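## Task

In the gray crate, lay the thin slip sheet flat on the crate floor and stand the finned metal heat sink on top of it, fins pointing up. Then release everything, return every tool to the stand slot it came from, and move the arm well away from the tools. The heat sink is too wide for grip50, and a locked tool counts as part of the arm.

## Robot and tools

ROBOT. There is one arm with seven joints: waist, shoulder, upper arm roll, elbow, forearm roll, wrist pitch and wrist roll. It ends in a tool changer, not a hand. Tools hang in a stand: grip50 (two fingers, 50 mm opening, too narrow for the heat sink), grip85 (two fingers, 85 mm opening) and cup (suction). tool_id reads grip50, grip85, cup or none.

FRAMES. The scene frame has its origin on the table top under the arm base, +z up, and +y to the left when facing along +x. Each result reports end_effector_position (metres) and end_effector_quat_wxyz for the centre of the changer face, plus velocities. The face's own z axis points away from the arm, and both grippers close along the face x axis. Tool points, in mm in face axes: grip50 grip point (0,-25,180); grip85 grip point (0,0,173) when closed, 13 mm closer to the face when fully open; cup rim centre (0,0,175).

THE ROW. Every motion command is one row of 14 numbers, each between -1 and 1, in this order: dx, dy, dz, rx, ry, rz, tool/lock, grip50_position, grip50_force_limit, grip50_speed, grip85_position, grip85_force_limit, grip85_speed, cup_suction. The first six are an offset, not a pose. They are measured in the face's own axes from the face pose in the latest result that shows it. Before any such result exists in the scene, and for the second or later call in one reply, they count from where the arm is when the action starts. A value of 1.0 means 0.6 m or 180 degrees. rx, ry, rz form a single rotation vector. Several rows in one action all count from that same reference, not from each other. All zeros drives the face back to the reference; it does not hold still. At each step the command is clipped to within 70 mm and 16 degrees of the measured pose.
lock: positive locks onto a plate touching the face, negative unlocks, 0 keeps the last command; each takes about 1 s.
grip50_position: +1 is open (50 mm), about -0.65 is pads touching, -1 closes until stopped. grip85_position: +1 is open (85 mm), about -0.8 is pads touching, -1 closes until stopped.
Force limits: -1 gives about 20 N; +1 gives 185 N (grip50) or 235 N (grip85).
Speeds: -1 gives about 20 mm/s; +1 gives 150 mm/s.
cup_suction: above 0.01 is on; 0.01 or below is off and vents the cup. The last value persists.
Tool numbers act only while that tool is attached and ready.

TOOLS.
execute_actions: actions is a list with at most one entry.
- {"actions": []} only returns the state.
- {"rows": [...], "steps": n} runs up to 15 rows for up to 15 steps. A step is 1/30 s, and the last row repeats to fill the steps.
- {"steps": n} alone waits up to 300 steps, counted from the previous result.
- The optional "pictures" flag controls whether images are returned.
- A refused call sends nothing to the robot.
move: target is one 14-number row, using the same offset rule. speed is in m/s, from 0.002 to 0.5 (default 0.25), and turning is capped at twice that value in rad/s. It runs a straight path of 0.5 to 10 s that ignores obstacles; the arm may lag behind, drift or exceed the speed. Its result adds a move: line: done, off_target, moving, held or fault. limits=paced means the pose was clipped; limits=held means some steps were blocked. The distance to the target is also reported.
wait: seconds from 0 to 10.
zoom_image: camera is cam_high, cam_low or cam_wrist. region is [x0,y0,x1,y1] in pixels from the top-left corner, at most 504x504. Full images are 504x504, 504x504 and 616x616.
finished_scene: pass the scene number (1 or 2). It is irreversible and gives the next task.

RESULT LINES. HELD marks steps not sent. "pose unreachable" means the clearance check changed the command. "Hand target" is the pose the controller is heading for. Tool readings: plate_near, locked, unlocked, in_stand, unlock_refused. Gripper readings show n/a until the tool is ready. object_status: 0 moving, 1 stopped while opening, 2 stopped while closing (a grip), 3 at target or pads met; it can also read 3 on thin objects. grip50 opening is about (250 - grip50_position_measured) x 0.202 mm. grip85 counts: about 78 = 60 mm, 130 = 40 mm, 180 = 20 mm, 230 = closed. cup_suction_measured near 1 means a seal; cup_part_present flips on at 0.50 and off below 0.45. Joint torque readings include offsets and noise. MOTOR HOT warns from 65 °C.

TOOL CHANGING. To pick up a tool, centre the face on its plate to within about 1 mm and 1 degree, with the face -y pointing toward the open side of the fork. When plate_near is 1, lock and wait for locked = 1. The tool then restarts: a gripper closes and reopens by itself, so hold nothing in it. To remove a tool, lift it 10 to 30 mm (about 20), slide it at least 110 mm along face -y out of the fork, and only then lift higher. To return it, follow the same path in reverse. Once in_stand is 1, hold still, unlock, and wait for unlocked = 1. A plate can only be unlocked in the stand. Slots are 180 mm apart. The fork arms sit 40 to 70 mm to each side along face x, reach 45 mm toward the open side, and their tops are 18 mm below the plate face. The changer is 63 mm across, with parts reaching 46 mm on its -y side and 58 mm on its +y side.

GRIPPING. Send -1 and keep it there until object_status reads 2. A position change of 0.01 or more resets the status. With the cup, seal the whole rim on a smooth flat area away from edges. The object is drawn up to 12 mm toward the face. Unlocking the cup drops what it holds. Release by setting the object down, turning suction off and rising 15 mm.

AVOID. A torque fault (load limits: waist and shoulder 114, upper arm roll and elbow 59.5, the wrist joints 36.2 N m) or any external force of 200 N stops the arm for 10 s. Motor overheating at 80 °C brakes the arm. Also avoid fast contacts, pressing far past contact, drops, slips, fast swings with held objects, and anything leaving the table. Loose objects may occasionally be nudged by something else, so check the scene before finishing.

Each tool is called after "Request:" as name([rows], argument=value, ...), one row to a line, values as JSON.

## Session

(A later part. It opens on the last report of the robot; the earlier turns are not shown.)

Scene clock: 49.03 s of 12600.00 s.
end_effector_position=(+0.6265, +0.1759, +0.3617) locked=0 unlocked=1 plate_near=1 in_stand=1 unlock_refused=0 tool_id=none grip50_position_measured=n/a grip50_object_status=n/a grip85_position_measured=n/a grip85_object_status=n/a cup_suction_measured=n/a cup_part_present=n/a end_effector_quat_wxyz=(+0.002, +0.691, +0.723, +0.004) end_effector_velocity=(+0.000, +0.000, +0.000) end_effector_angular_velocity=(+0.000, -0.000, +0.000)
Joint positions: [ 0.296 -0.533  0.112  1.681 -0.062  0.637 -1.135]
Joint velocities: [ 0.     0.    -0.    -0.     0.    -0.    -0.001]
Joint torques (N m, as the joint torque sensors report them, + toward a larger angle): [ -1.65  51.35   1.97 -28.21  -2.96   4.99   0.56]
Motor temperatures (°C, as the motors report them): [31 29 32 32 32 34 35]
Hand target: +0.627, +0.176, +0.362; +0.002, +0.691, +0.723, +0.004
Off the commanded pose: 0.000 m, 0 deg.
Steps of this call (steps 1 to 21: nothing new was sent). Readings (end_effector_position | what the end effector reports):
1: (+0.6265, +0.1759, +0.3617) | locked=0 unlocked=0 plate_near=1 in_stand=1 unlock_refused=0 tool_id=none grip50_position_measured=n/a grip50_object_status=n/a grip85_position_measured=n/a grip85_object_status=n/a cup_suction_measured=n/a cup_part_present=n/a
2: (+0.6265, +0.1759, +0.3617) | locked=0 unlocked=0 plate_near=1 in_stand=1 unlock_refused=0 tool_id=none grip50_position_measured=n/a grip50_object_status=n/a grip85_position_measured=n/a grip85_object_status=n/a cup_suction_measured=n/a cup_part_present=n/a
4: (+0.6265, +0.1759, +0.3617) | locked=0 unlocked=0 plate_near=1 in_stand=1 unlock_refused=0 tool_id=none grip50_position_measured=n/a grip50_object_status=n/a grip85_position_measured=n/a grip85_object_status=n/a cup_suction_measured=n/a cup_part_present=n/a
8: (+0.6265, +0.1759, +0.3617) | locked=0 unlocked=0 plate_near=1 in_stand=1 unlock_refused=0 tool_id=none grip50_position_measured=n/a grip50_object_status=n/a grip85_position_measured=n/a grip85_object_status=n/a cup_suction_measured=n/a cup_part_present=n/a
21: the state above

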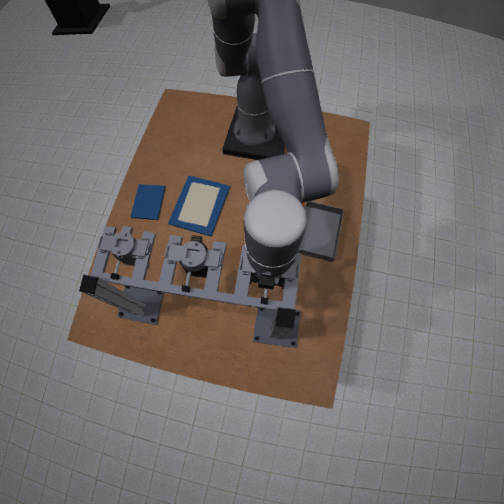

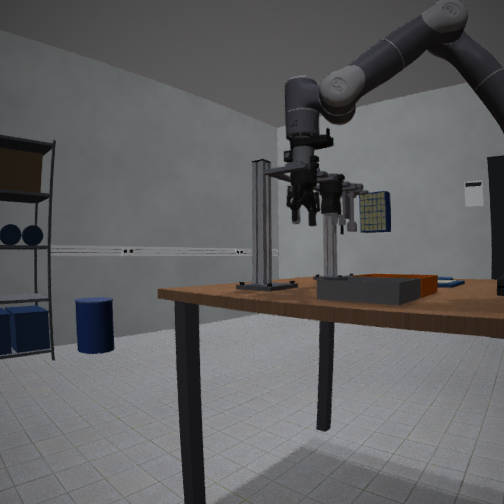

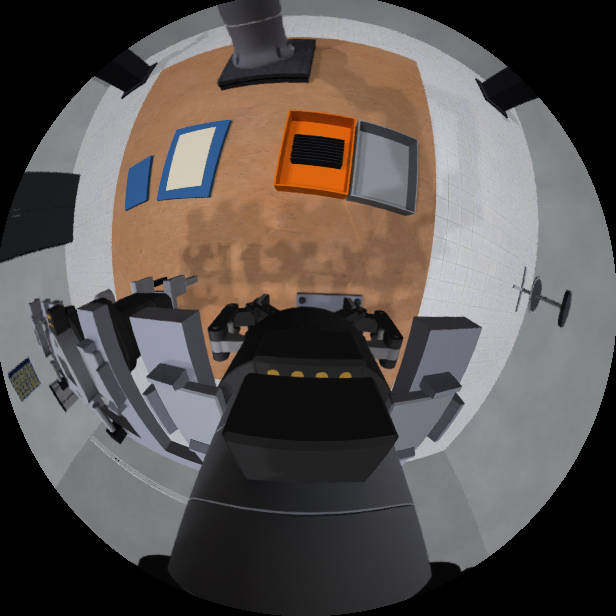

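Request:
move(target=[0,0,-0.04,0,0,0,0,1,0,0,1,0,0,0], speed=0.05)

Request:
zoom_image(camera="cam_wrist", region=[130,250,490,450])

Request:
move(target=[-0.6,0,-0.001,0,0,0,0,1,0,0,1,0,0,0], speed=0.2)

Request:
zoom_image(camera="cam_wrist", region=[130,250,490,450])

Scene clock: 50.97 s of 12600.00 s.
end_effector_position=(+0.6264, +0.1758, +0.3859) locked=0 unlocked=1 plate_near=0 in_stand=0 unlock_refused=0 tool_id=none grip50_position_measured=n/a grip50_object_status=n/a grip85_position_measured=n/a grip85_object_status=n/a cup_suction_measured=n/a cup_part_present=n/a end_effector_quat_wxyz=(+0.003, +0.691, +0.723, +0.004) end_effector_velocity=(+0.000, +0.000, +0.000) end_effector_angular_velocity=(+0.000, -0.000, +0.001)
Joint positions: [ 0.294 -0.502  0.116  1.659 -0.059  0.584 -1.137]
Joint velocities: [ 0.     0.    -0.    -0.     0.     0.    -0.001]
Joint torques (N m, as the joint torque sensors report them, + toward a larger angle): [ -1.92  49.6    3.17 -28.48  -2.92   4.2   -0.45]
Motor temperatures (°C, as the motors report them): [31 29 32 32 32 34 35]
Hand target: +0.626, +0.176, +0.386; +0.002, +0.690, +0.723, +0.004
Off the commanded pose: 0.000 m, 0 deg.
move: done

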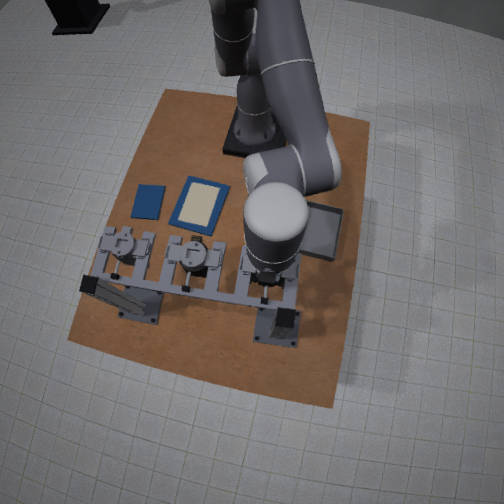

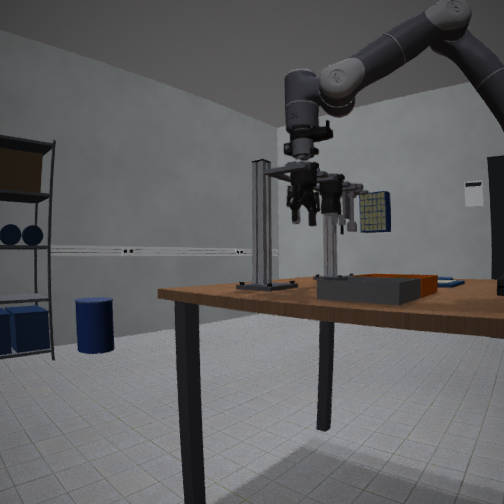

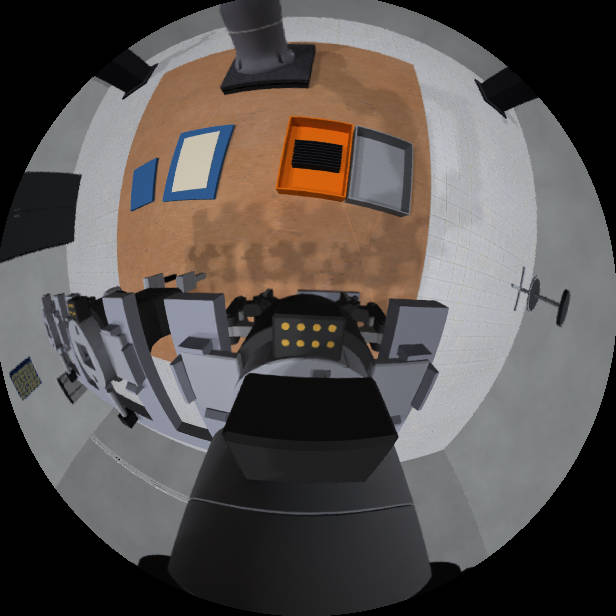

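Region (130, 250, 490, 450) of cam_wrist's 616x616 image, scaled by 1.400, with more detail than that image has.

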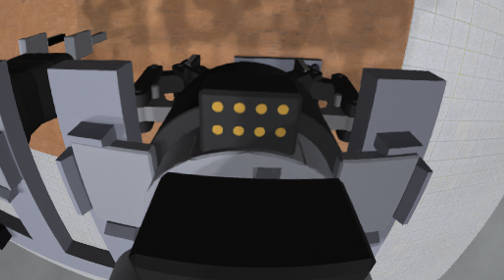

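Scene clock: 53.17 s of 12600.00 s.
end_effector_position=(+0.6433, -0.1843, +0.3862) locked=0 unlocked=1 plate_near=0 in_stand=0 unlock_refused=0 tool_id=none grip50_position_measured=n/a grip50_object_status=n/a grip85_position_measured=n/a grip85_object_status=n/a cup_suction_measured=n/a cup_part_present=n/a end_effector_quat_wxyz=(+0.003, +0.690, +0.723, +0.004) end_effector_velocity=(-0.000, -0.000, +0.000) end_effector_angular_velocity=(+0.000, -0.000, -0.000)
Joint positions: [-0.153 -0.534 -0.013  1.595  0.013  0.553 -1.736]
Joint velocities: [-0.  0. -0. -0.  0.  0.  0.]
Joint torques (N m, as the joint torque sensors report them, + toward a larger angle): [  1.19  53.76   0.73 -28.47  -3.58   4.38   0.39]
Motor temperatures (°C, as the motors report them): [31 29 32 32 32 34 35]
Hand target: +0.643, -0.184, +0.386; +0.003, +0.690, +0.723, +0.004
Off the commanded pose: 0.001 m, 0 deg.
move: done

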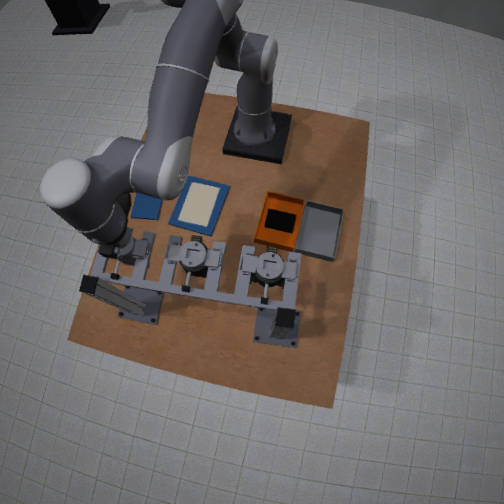

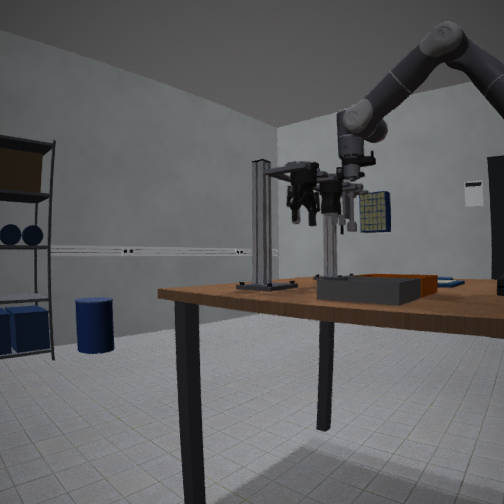

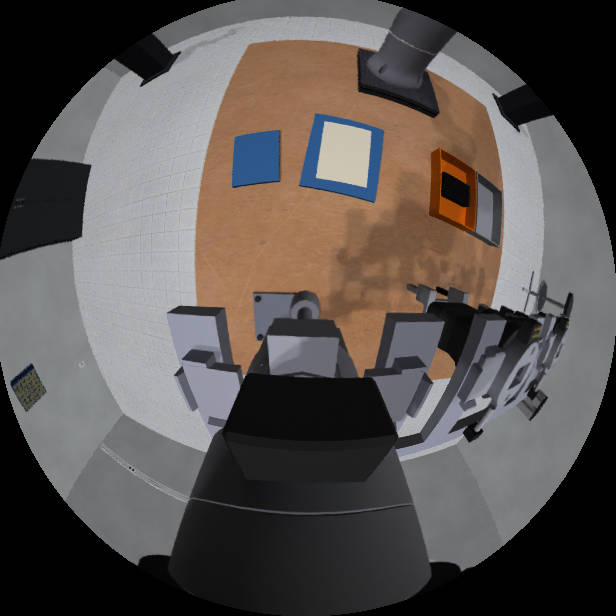

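Region (130, 250, 490, 450) of cam_wrist's 616x616 image, scaled by 1.400, with more detail than that image has.

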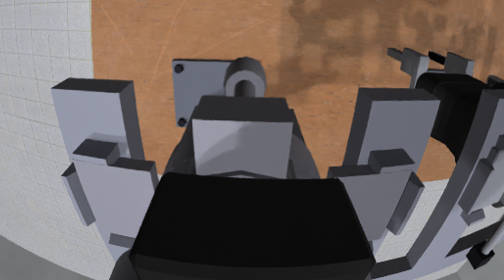

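Request:
move(target=[-0.002,0.011,0,0,0,0,0,1,0,0,1,0,0,0], speed=0.03)

Request:
zoom_image(camera="cam_wrist", region=[130,250,490,450])

Scene clock: 54.70 s of 12600.00 s.
end_effector_position=(+0.6500, -0.1851, +0.3863) locked=0 unlocked=1 plate_near=0 in_stand=0 unlock_refused=0 tool_id=none grip50_position_measured=n/a grip50_object_status=n/a grip85_position_measured=n/a grip85_object_status=n/a cup_suction_measured=n/a cup_part_present=n/a end_effector_quat_wxyz=(+0.003, +0.690, +0.723, +0.004) end_effector_velocity=(+0.000, +0.000, -0.000) end_effector_angular_velocity=(+0.001, -0.000, +0.000)
Joint positions: [-0.153 -0.549 -0.013  1.57   0.013  0.543 -1.736]
Joint velocities: [ 0.    -0.    -0.    -0.     0.001 -0.    -0.   ]
Joint torques (N m, as the joint torque sensors report them, + toward a larger angle): [ -1.1   53.27   0.36 -28.14  -3.36   3.98  -0.06]
Motor temperatures (°C, as the motors report them): [31 29 32 32 32 34 35]
Hand target: +0.650, -0.185, +0.386; +0.003, +0.690, +0.723, +0.004
Off the commanded pose: 0.000 m, 0 deg.
move: done

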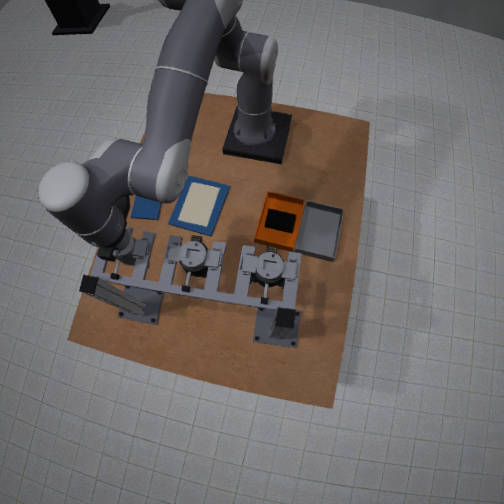

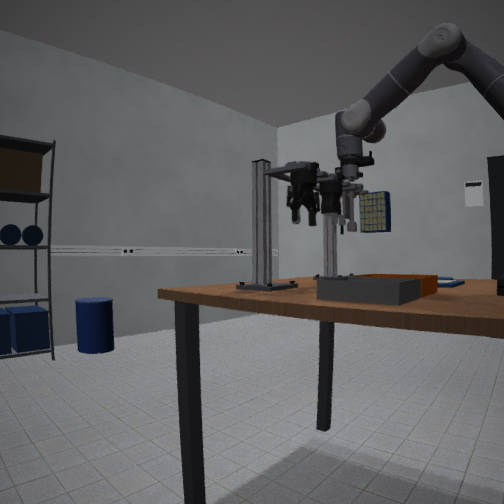

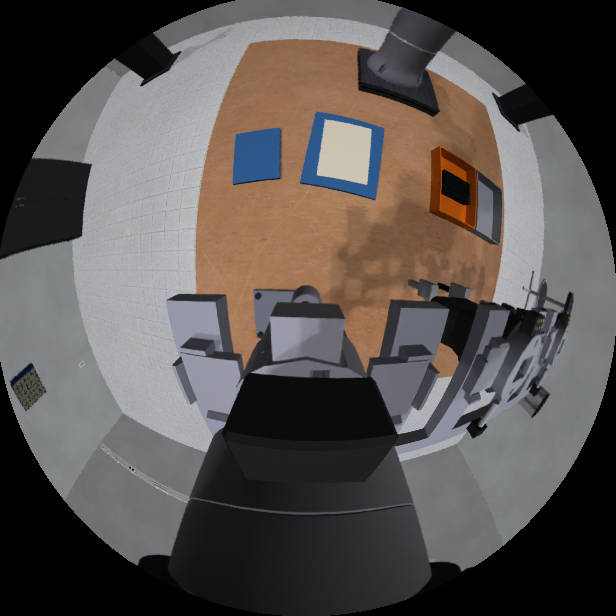

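Region (130, 250, 490, 450) of cam_wrist's 616x616 image, scaled by 1.400, with more detail than that image has.

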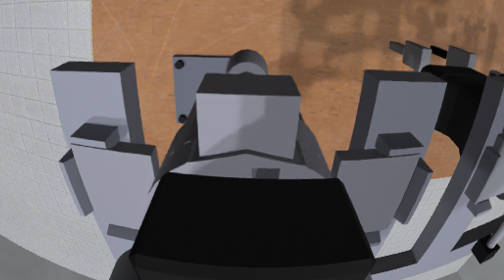

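Request:
move(target=[-0.0007,0.0003,0.043,0,0,0,0,1,0,0,1,0,0,0], speed=0.012)

Scene clock: 57.70 s of 12600.00 s.
end_effector_position=(+0.6509, -0.1851, +0.3616) locked=0 unlocked=1 plate_near=1 in_stand=1 unlock_refused=0 tool_id=none grip50_position_measured=n/a grip50_object_status=n/a grip85_position_measured=n/a grip85_object_status=n/a cup_suction_measured=n/a cup_part_present=n/a end_effector_quat_wxyz=(+0.004, +0.690, +0.724, +0.004) end_effector_velocity=(+0.000, +0.000, +0.000) end_effector_angular_velocity=(-0.000, -0.000, +0.000)
Joint positions: [-0.153 -0.582 -0.012  1.59   0.013  0.598 -1.737]
Joint velocities: [ 0.  0.  0. -0. -0.  0. -0.]
Joint torques (N m, as the joint torque sensors report them, + toward a larger angle): [ -2.94  47.63  -1.   -24.92  -3.06   4.31  -0.05]
Motor temperatures (°C, as the motors report them): [31 29 32 32 32 34 35]
Hand target: +0.650, -0.186, +0.361; +0.003, +0.690, +0.723, +0.004
Off the commanded pose: 0.001 m, 0 deg.
move: done

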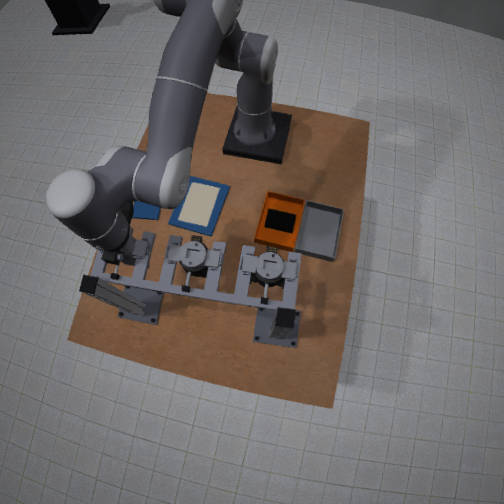

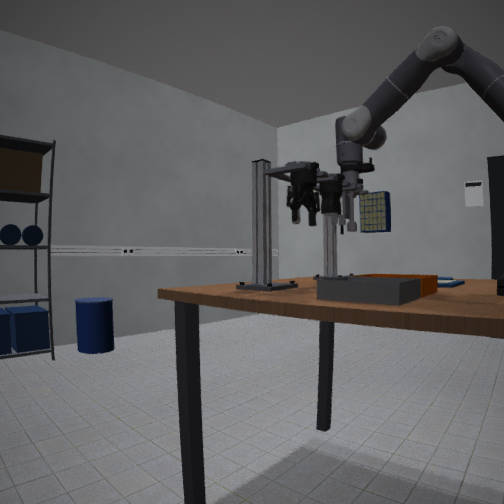

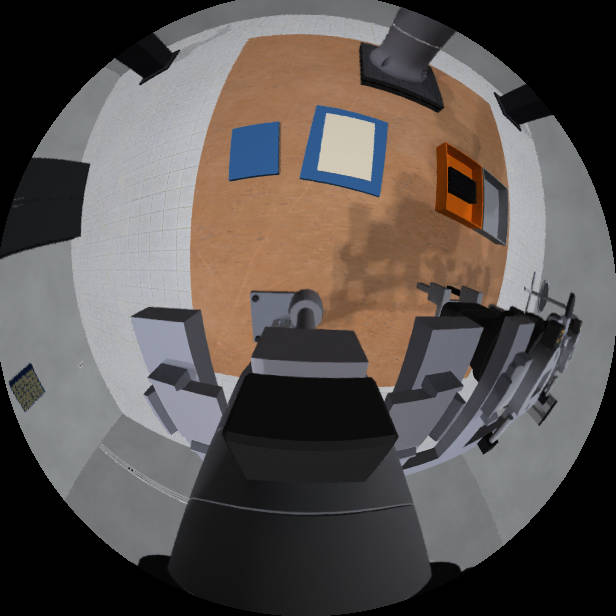

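Request:
move(target=[0,0,0.001,0,0,0,1,1,0,0,1,0,0,0])

Request:
execute_actions([
  {"steps":25},
], pictures=false)

Request:
move(target=[0,0,-0.035,0,0,0,0,1,0,0,1,0,0,0], speed=0.05)

Request:
move(target=[0.004,-0.28,0,0,0,0,0,1,0,0,1,0,0,0], speed=0.12)

Request:
move(target=[0.14,-0.1,0.2,0,0,0.05,0,1,0,0,1,0,0,0])

Scene clock: 60.23 s of 12600.00 s.
end_effector_position=(+0.6509, -0.1850, +0.3615) locked=0 unlocked=0 plate_near=1 in_stand=1 unlock_refused=0 tool_id=none grip50_position_measured=n/a grip50_object_status=n/a grip85_position_measured=n/a grip85_object_status=n/a cup_suction_measured=n/a cup_part_present=n/a end_effector_quat_wxyz=(+0.004, +0.690, +0.724, +0.004) end_effector_velocity=(-0.001, -0.001, -0.001) end_effector_angular_velocity=(-0.008, +0.009, +0.012)
Joint positions: [-0.153 -0.581 -0.012  1.59   0.013  0.598 -1.737]
Joint velocities: [ 0.     0.    -0.     0.003 -0.011 -0.006 -0.006]
Joint torques (N m, as the joint torque sensors report them, + toward a larger angle): [ -0.32  46.75  -0.69 -28.61  -2.84   6.1    0.64]
Motor temperatures (°C, as the motors report them): [31 30 32 32 32 34 35]
Hand target: +0.651, -0.185, +0.361; +0.004, +0.690, +0.724, +0.004
Off the commanded pose: 0.001 m, 0 deg.
move: done

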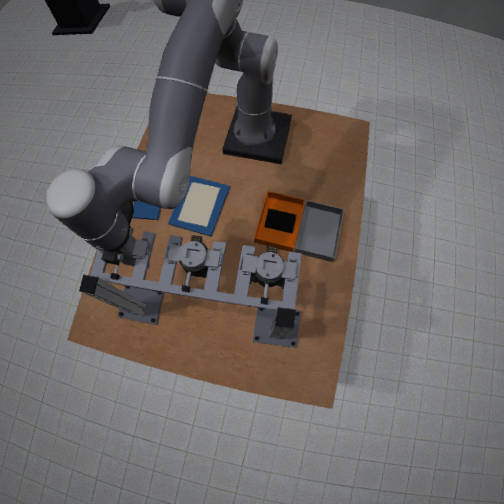

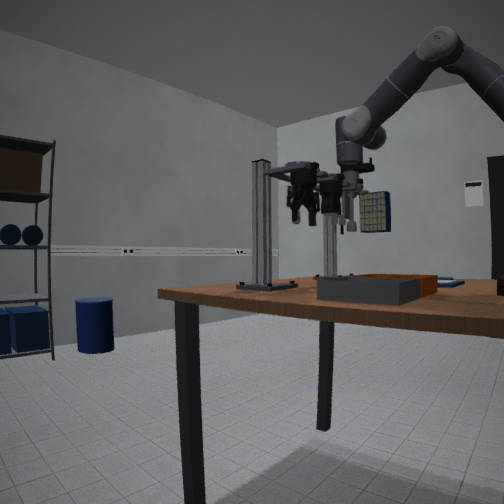

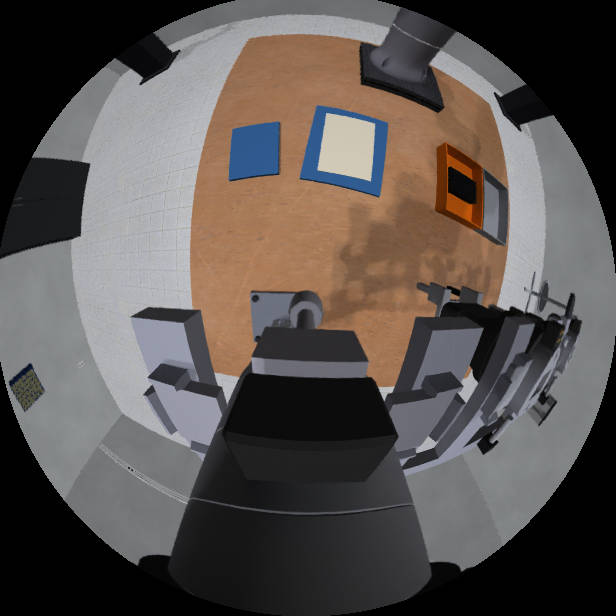

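Scene clock: 61.07 s of 12600.00 s.
end_effector_position=(+0.6509, -0.1850, +0.3617) locked=1 unlocked=0 plate_near=1 in_stand=1 unlock_refused=0 tool_id=cup grip50_position_measured=n/a grip50_object_status=n/a grip85_position_measured=n/a grip85_object_status=n/a cup_suction_measured=n/a cup_part_present=n/a end_effector_quat_wxyz=(+0.004, +0.690, +0.724, +0.004) end_effector_velocity=(+0.000, -0.000, +0.000) end_effector_angular_velocity=(-0.000, -0.000, -0.000)
Joint positions: [-0.153 -0.581 -0.012  1.59   0.013  0.598 -1.737]
Joint velocities: [-0.    -0.     0.    -0.001 -0.     0.     0.   ]
Joint torques (N m, as the joint torque sensors report them, + toward a larger angle): [ -1.07  51.86  -0.75 -30.95  -3.35   6.65   0.68]
Motor temperatures (°C, as the motors report them): [31 30 32 32 32 34 35]
Hand target: +0.651, -0.185, +0.361; +0.004, +0.690, +0.724, +0.004
Off the commanded pose: 0.001 m, 0 deg.
Steps of this call (steps 1 to 25: nothing new was sent). Readings (end_effector_position | what the end effector reports):
1: (+0.6508, -0.1850, +0.3615) | locked=0 unlocked=0 plate_near=1 in_stand=1 unlock_refused=0 tool_id=none grip50_position_measured=n/a grip50_object_status=n/a grip85_position_measured=n/a grip85_object_status=n/a cup_suction_measured=n/a cup_part_present=n/a
2: (+0.6508, -0.1850, +0.3615) | locked=0 unlocked=0 plate_near=1 in_stand=1 unlock_refused=0 tool_id=none grip50_position_measured=n/a grip50_object_status=n/a grip85_position_measured=n/a grip85_object_status=n/a cup_suction_measured=n/a cup_part_present=n/a
4: (+0.6509, -0.1850, +0.3617) | locked=1 unlocked=0 plate_near=1 in_stand=1 unlock_refused=0 tool_id=cup grip50_position_measured=n/a grip50_object_status=n/a grip85_position_measured=n/a grip85_object_status=n/a cup_suction_measured=n/a cup_part_present=n/a
8: (+0.6509, -0.1850, +0.3617) | locked=1 unlocked=0 plate_near=1 in_stand=1 unlock_refused=0 tool_id=cup grip50_position_measured=n/a grip50_object_status=n/a grip85_position_measured=n/a grip85_object_status=n/a cup_suction_measured=n/a cup_part_present=n/a
25: the state above

Scene clock: 61.77 s of 12600.00 s.
end_effector_position=(+0.6507, -0.1848, +0.3829) locked=1 unlocked=0 plate_near=1 in_stand=0 unlock_refused=0 tool_id=cup grip50_position_measured=n/a grip50_object_status=n/a grip85_position_measured=n/a grip85_object_status=n/a cup_suction_measured=0.00 cup_part_present=0 end_effector_quat_wxyz=(+0.004, +0.690, +0.724, +0.004) end_effector_velocity=(+0.000, +0.000, +0.000) end_effector_angular_velocity=(-0.000, -0.000, -0.000)
Joint positions: [-0.153 -0.554 -0.012  1.573  0.012  0.553 -1.737]
Joint velocities: [ 0.  0. -0. -0. -0.  0.  0.]
Joint torques (N m, as the joint torque sensors report them, + toward a larger angle): [ -0.07  58.11  -0.86 -32.04  -4.61   5.21   0.21]
Motor temperatures (°C, as the motors report them): [31 30 32 32 32 34 35]
Hand target: +0.651, -0.185, +0.383; +0.004, +0.690, +0.724, +0.004
Off the commanded pose: 0.000 m, 0 deg.
move: done

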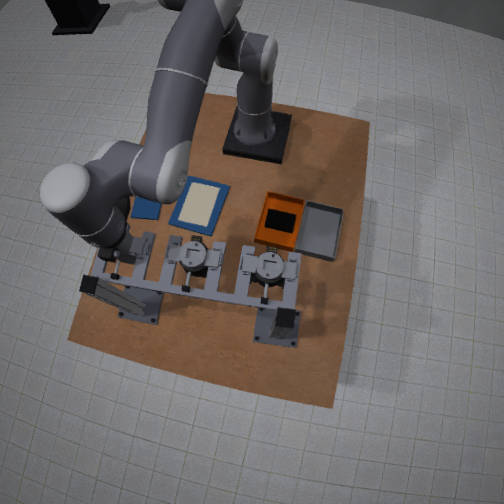

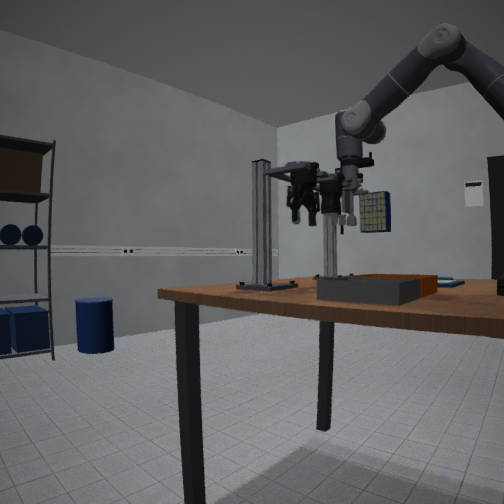

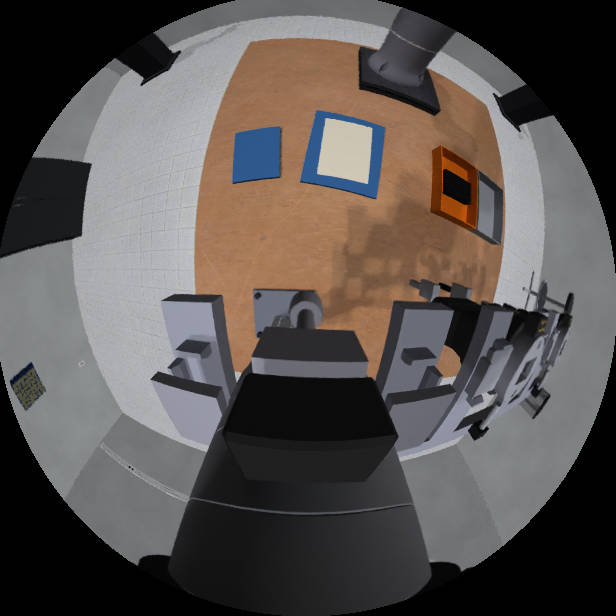

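Scene clock: 63.47 s of 12600.00 s.
end_effector_position=(+0.4829, -0.1908, +0.3812) locked=1 unlocked=0 plate_near=1 in_stand=0 unlock_refused=0 tool_id=cup grip50_position_measured=n/a grip50_object_status=n/a grip85_position_measured=n/a grip85_object_status=n/a cup_suction_measured=0.00 cup_part_present=0 end_effector_quat_wxyz=(+0.004, +0.690, +0.724, +0.004) end_effector_velocity=(+0.000, -0.000, -0.000) end_effector_angular_velocity=(-0.000, +0.000, +0.001)
Joint positions: [-0.209 -0.212 -0.001  2.091  0.005  0.73  -1.781]
Joint velocities: [-0.    -0.001  0.    -0.001 -0.    -0.    -0.001]
Joint torques (N m, as the joint torque sensors report them, + toward a larger angle): [  1.33  39.46   0.8  -29.44  -4.28   5.4    0.14]
Motor temperatures (°C, as the motors report them): [31 30 32 32 32 34 35]
Hand target: +0.483, -0.191, +0.381; +0.004, +0.689, +0.724, +0.004
Off the commanded pose: 0.000 m, 0 deg.
move: done

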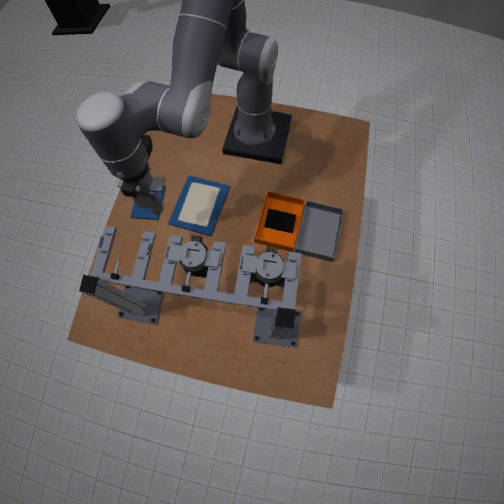

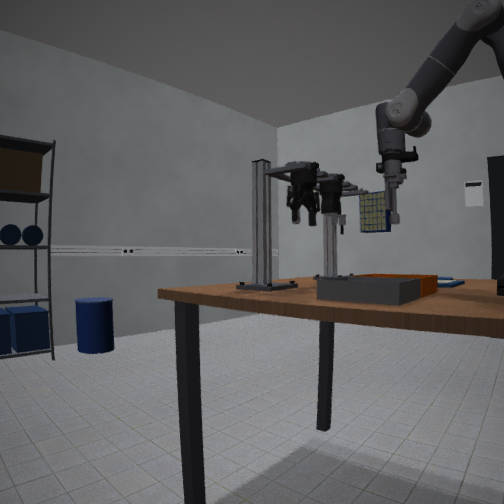

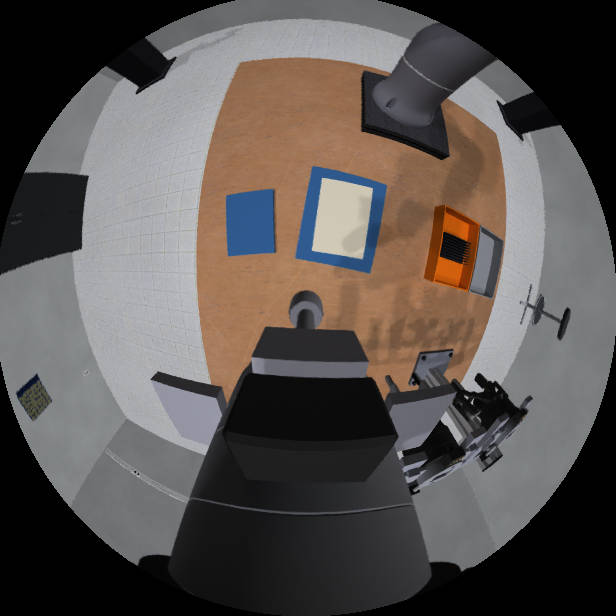

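Scene clock: 64.50 s of 12600.00 s.
end_effector_position=(+0.4205, -0.1094, +0.2601) locked=1 unlocked=0 plate_near=1 in_stand=0 unlock_refused=0 tool_id=cup grip50_position_measured=n/a grip50_object_status=n/a grip85_position_measured=n/a grip85_object_status=n/a cup_suction_measured=0.00 cup_part_present=0 end_effector_quat_wxyz=(+0.004, +0.744, +0.668, +0.005) end_effector_velocity=(-0.000, -0.000, +0.000) end_effector_angular_velocity=(-0.000, -0.000, -0.001)
Joint positions: [-0.081 -0.333  0.032  2.415 -0.016  1.175 -1.446]
Joint velocities: [-0.001  0.    -0.     0.    -0.    -0.     0.001]
Joint torques (N m, as the joint torque sensors report them, + toward a larger angle): [ -1.12  37.64   0.11 -19.07  -2.     4.76   0.11]
Motor temperatures (°C, as the motors report them): [31 30 32 32 32 34 35]
Hand target: +0.420, -0.110, +0.260; +0.004, +0.744, +0.668, +0.005
Off the commanded pose: 0.001 m, 0 deg.
move: done

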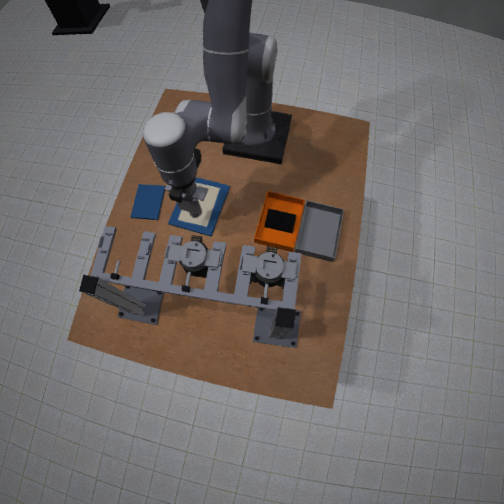

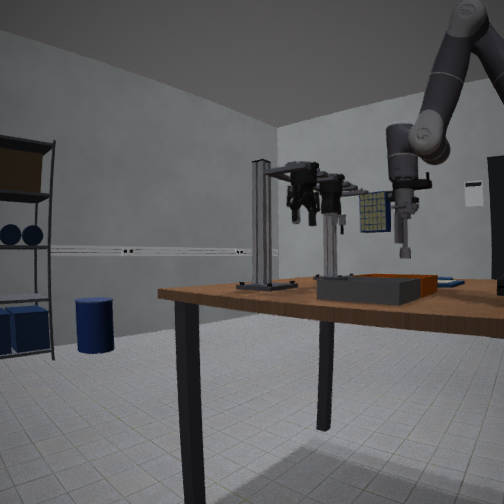

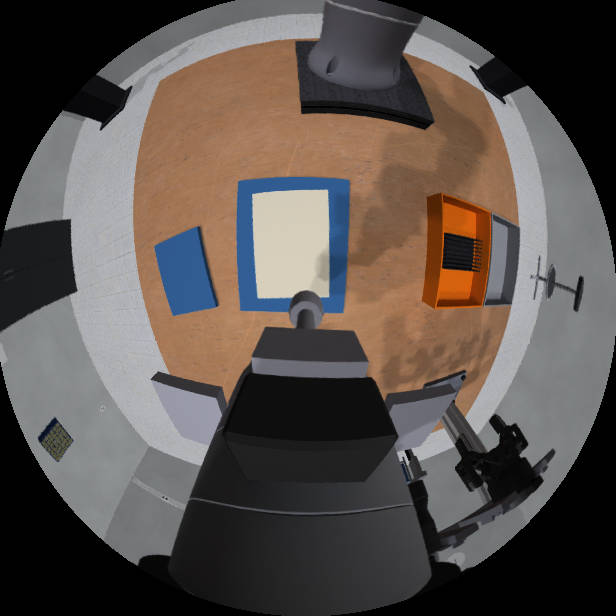

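Request:
move(target=[-0.032,-0.105,0.09,0,0,-0.013,0,1,0,0,1,0,0,1], speed=0.15)

Request:
move(target=[0,0,0.03,0,0,0,0,1,0,0,1,0,0,1], speed=0.015)

Scene clock: 66.43 s of 12600.00 s.
end_effector_position=(+0.3564, -0.1216, +0.2050) locked=1 unlocked=0 plate_near=1 in_stand=0 unlock_refused=0 tool_id=cup grip50_position_measured=n/a grip50_object_status=n/a grip85_position_measured=n/a grip85_object_status=n/a cup_suction_measured=0.00 cup_part_present=0 end_effector_quat_wxyz=(+0.004, +0.731, +0.683, +0.005) end_effector_velocity=(+0.000, +0.000, +0.000) end_effector_angular_velocity=(-0.000, -0.000, +0.000)
Joint positions: [-0.1   -0.457  0.015  2.581 -0.019  1.464 -1.518]
Joint velocities: [-0.     0.001 -0.     0.    -0.001 -0.     0.001]
Joint torques (N m, as the joint torque sensors report them, + toward a larger angle): [  0.66  34.2    0.15 -11.13  -0.72   4.83   0.25]
Motor temperatures (°C, as the motors report them): [31 30 32 32 32 34 35]
Hand target: +0.356, -0.122, +0.205; +0.004, +0.731, +0.683, +0.005
Off the commanded pose: 0.000 m, 0 deg.
move: done

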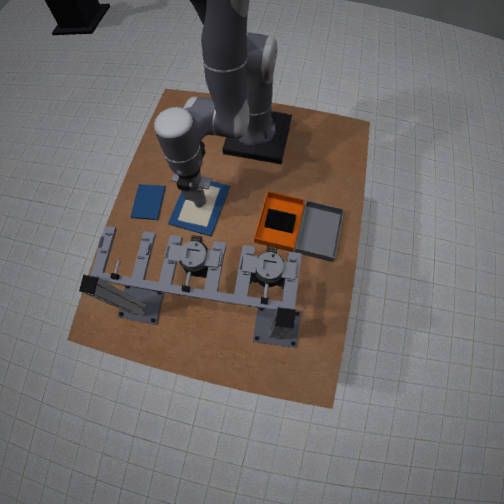

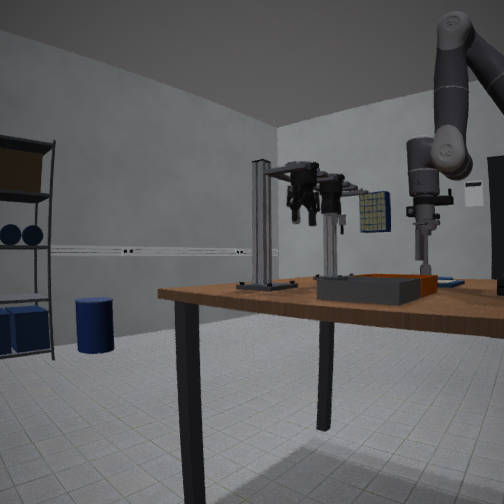

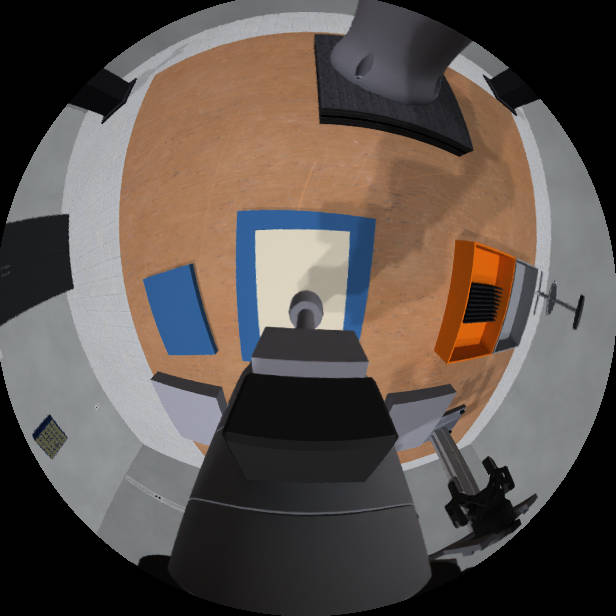

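Scene clock: 67.87 s of 12600.00 s.
end_effector_position=(+0.3565, -0.1216, +0.1868) locked=1 unlocked=0 plate_near=1 in_stand=0 unlock_refused=0 tool_id=cup grip50_position_measured=n/a grip50_object_status=n/a grip85_position_measured=n/a grip85_object_status=n/a cup_suction_measured=0.85 cup_part_present=1 end_effector_quat_wxyz=(+0.003, +0.731, +0.683, +0.005) end_effector_velocity=(-0.000, +0.000, -0.000) end_effector_angular_velocity=(+0.000, +0.000, +0.000)
Joint positions: [-0.096 -0.53   0.011  2.574 -0.019  1.53  -1.518]
Joint velocities: [ 0.  0.  0.  0.  0. -0. -0.]
Joint torques (N m, as the joint torque sensors report them, + toward a larger angle): [ 0.74 35.62 -0.51 -8.92 -0.56  5.17  0.07]
Motor temperatures (°C, as the motors report them): [31 30 32 32 32 34 35]
Hand target: +0.357, -0.122, +0.187; +0.003, +0.731, +0.683, +0.005
Off the commanded pose: 0.000 m, 0 deg.
move: done

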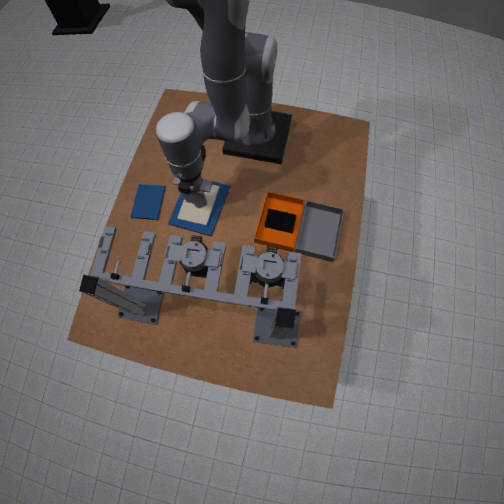

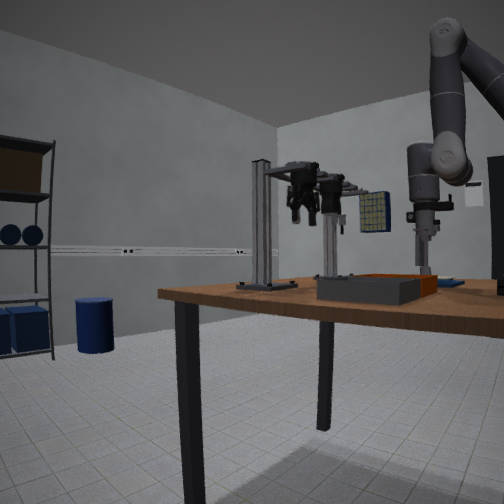

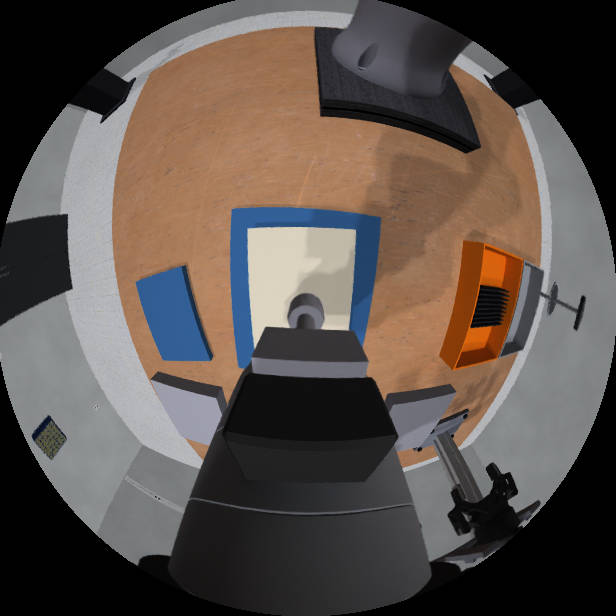

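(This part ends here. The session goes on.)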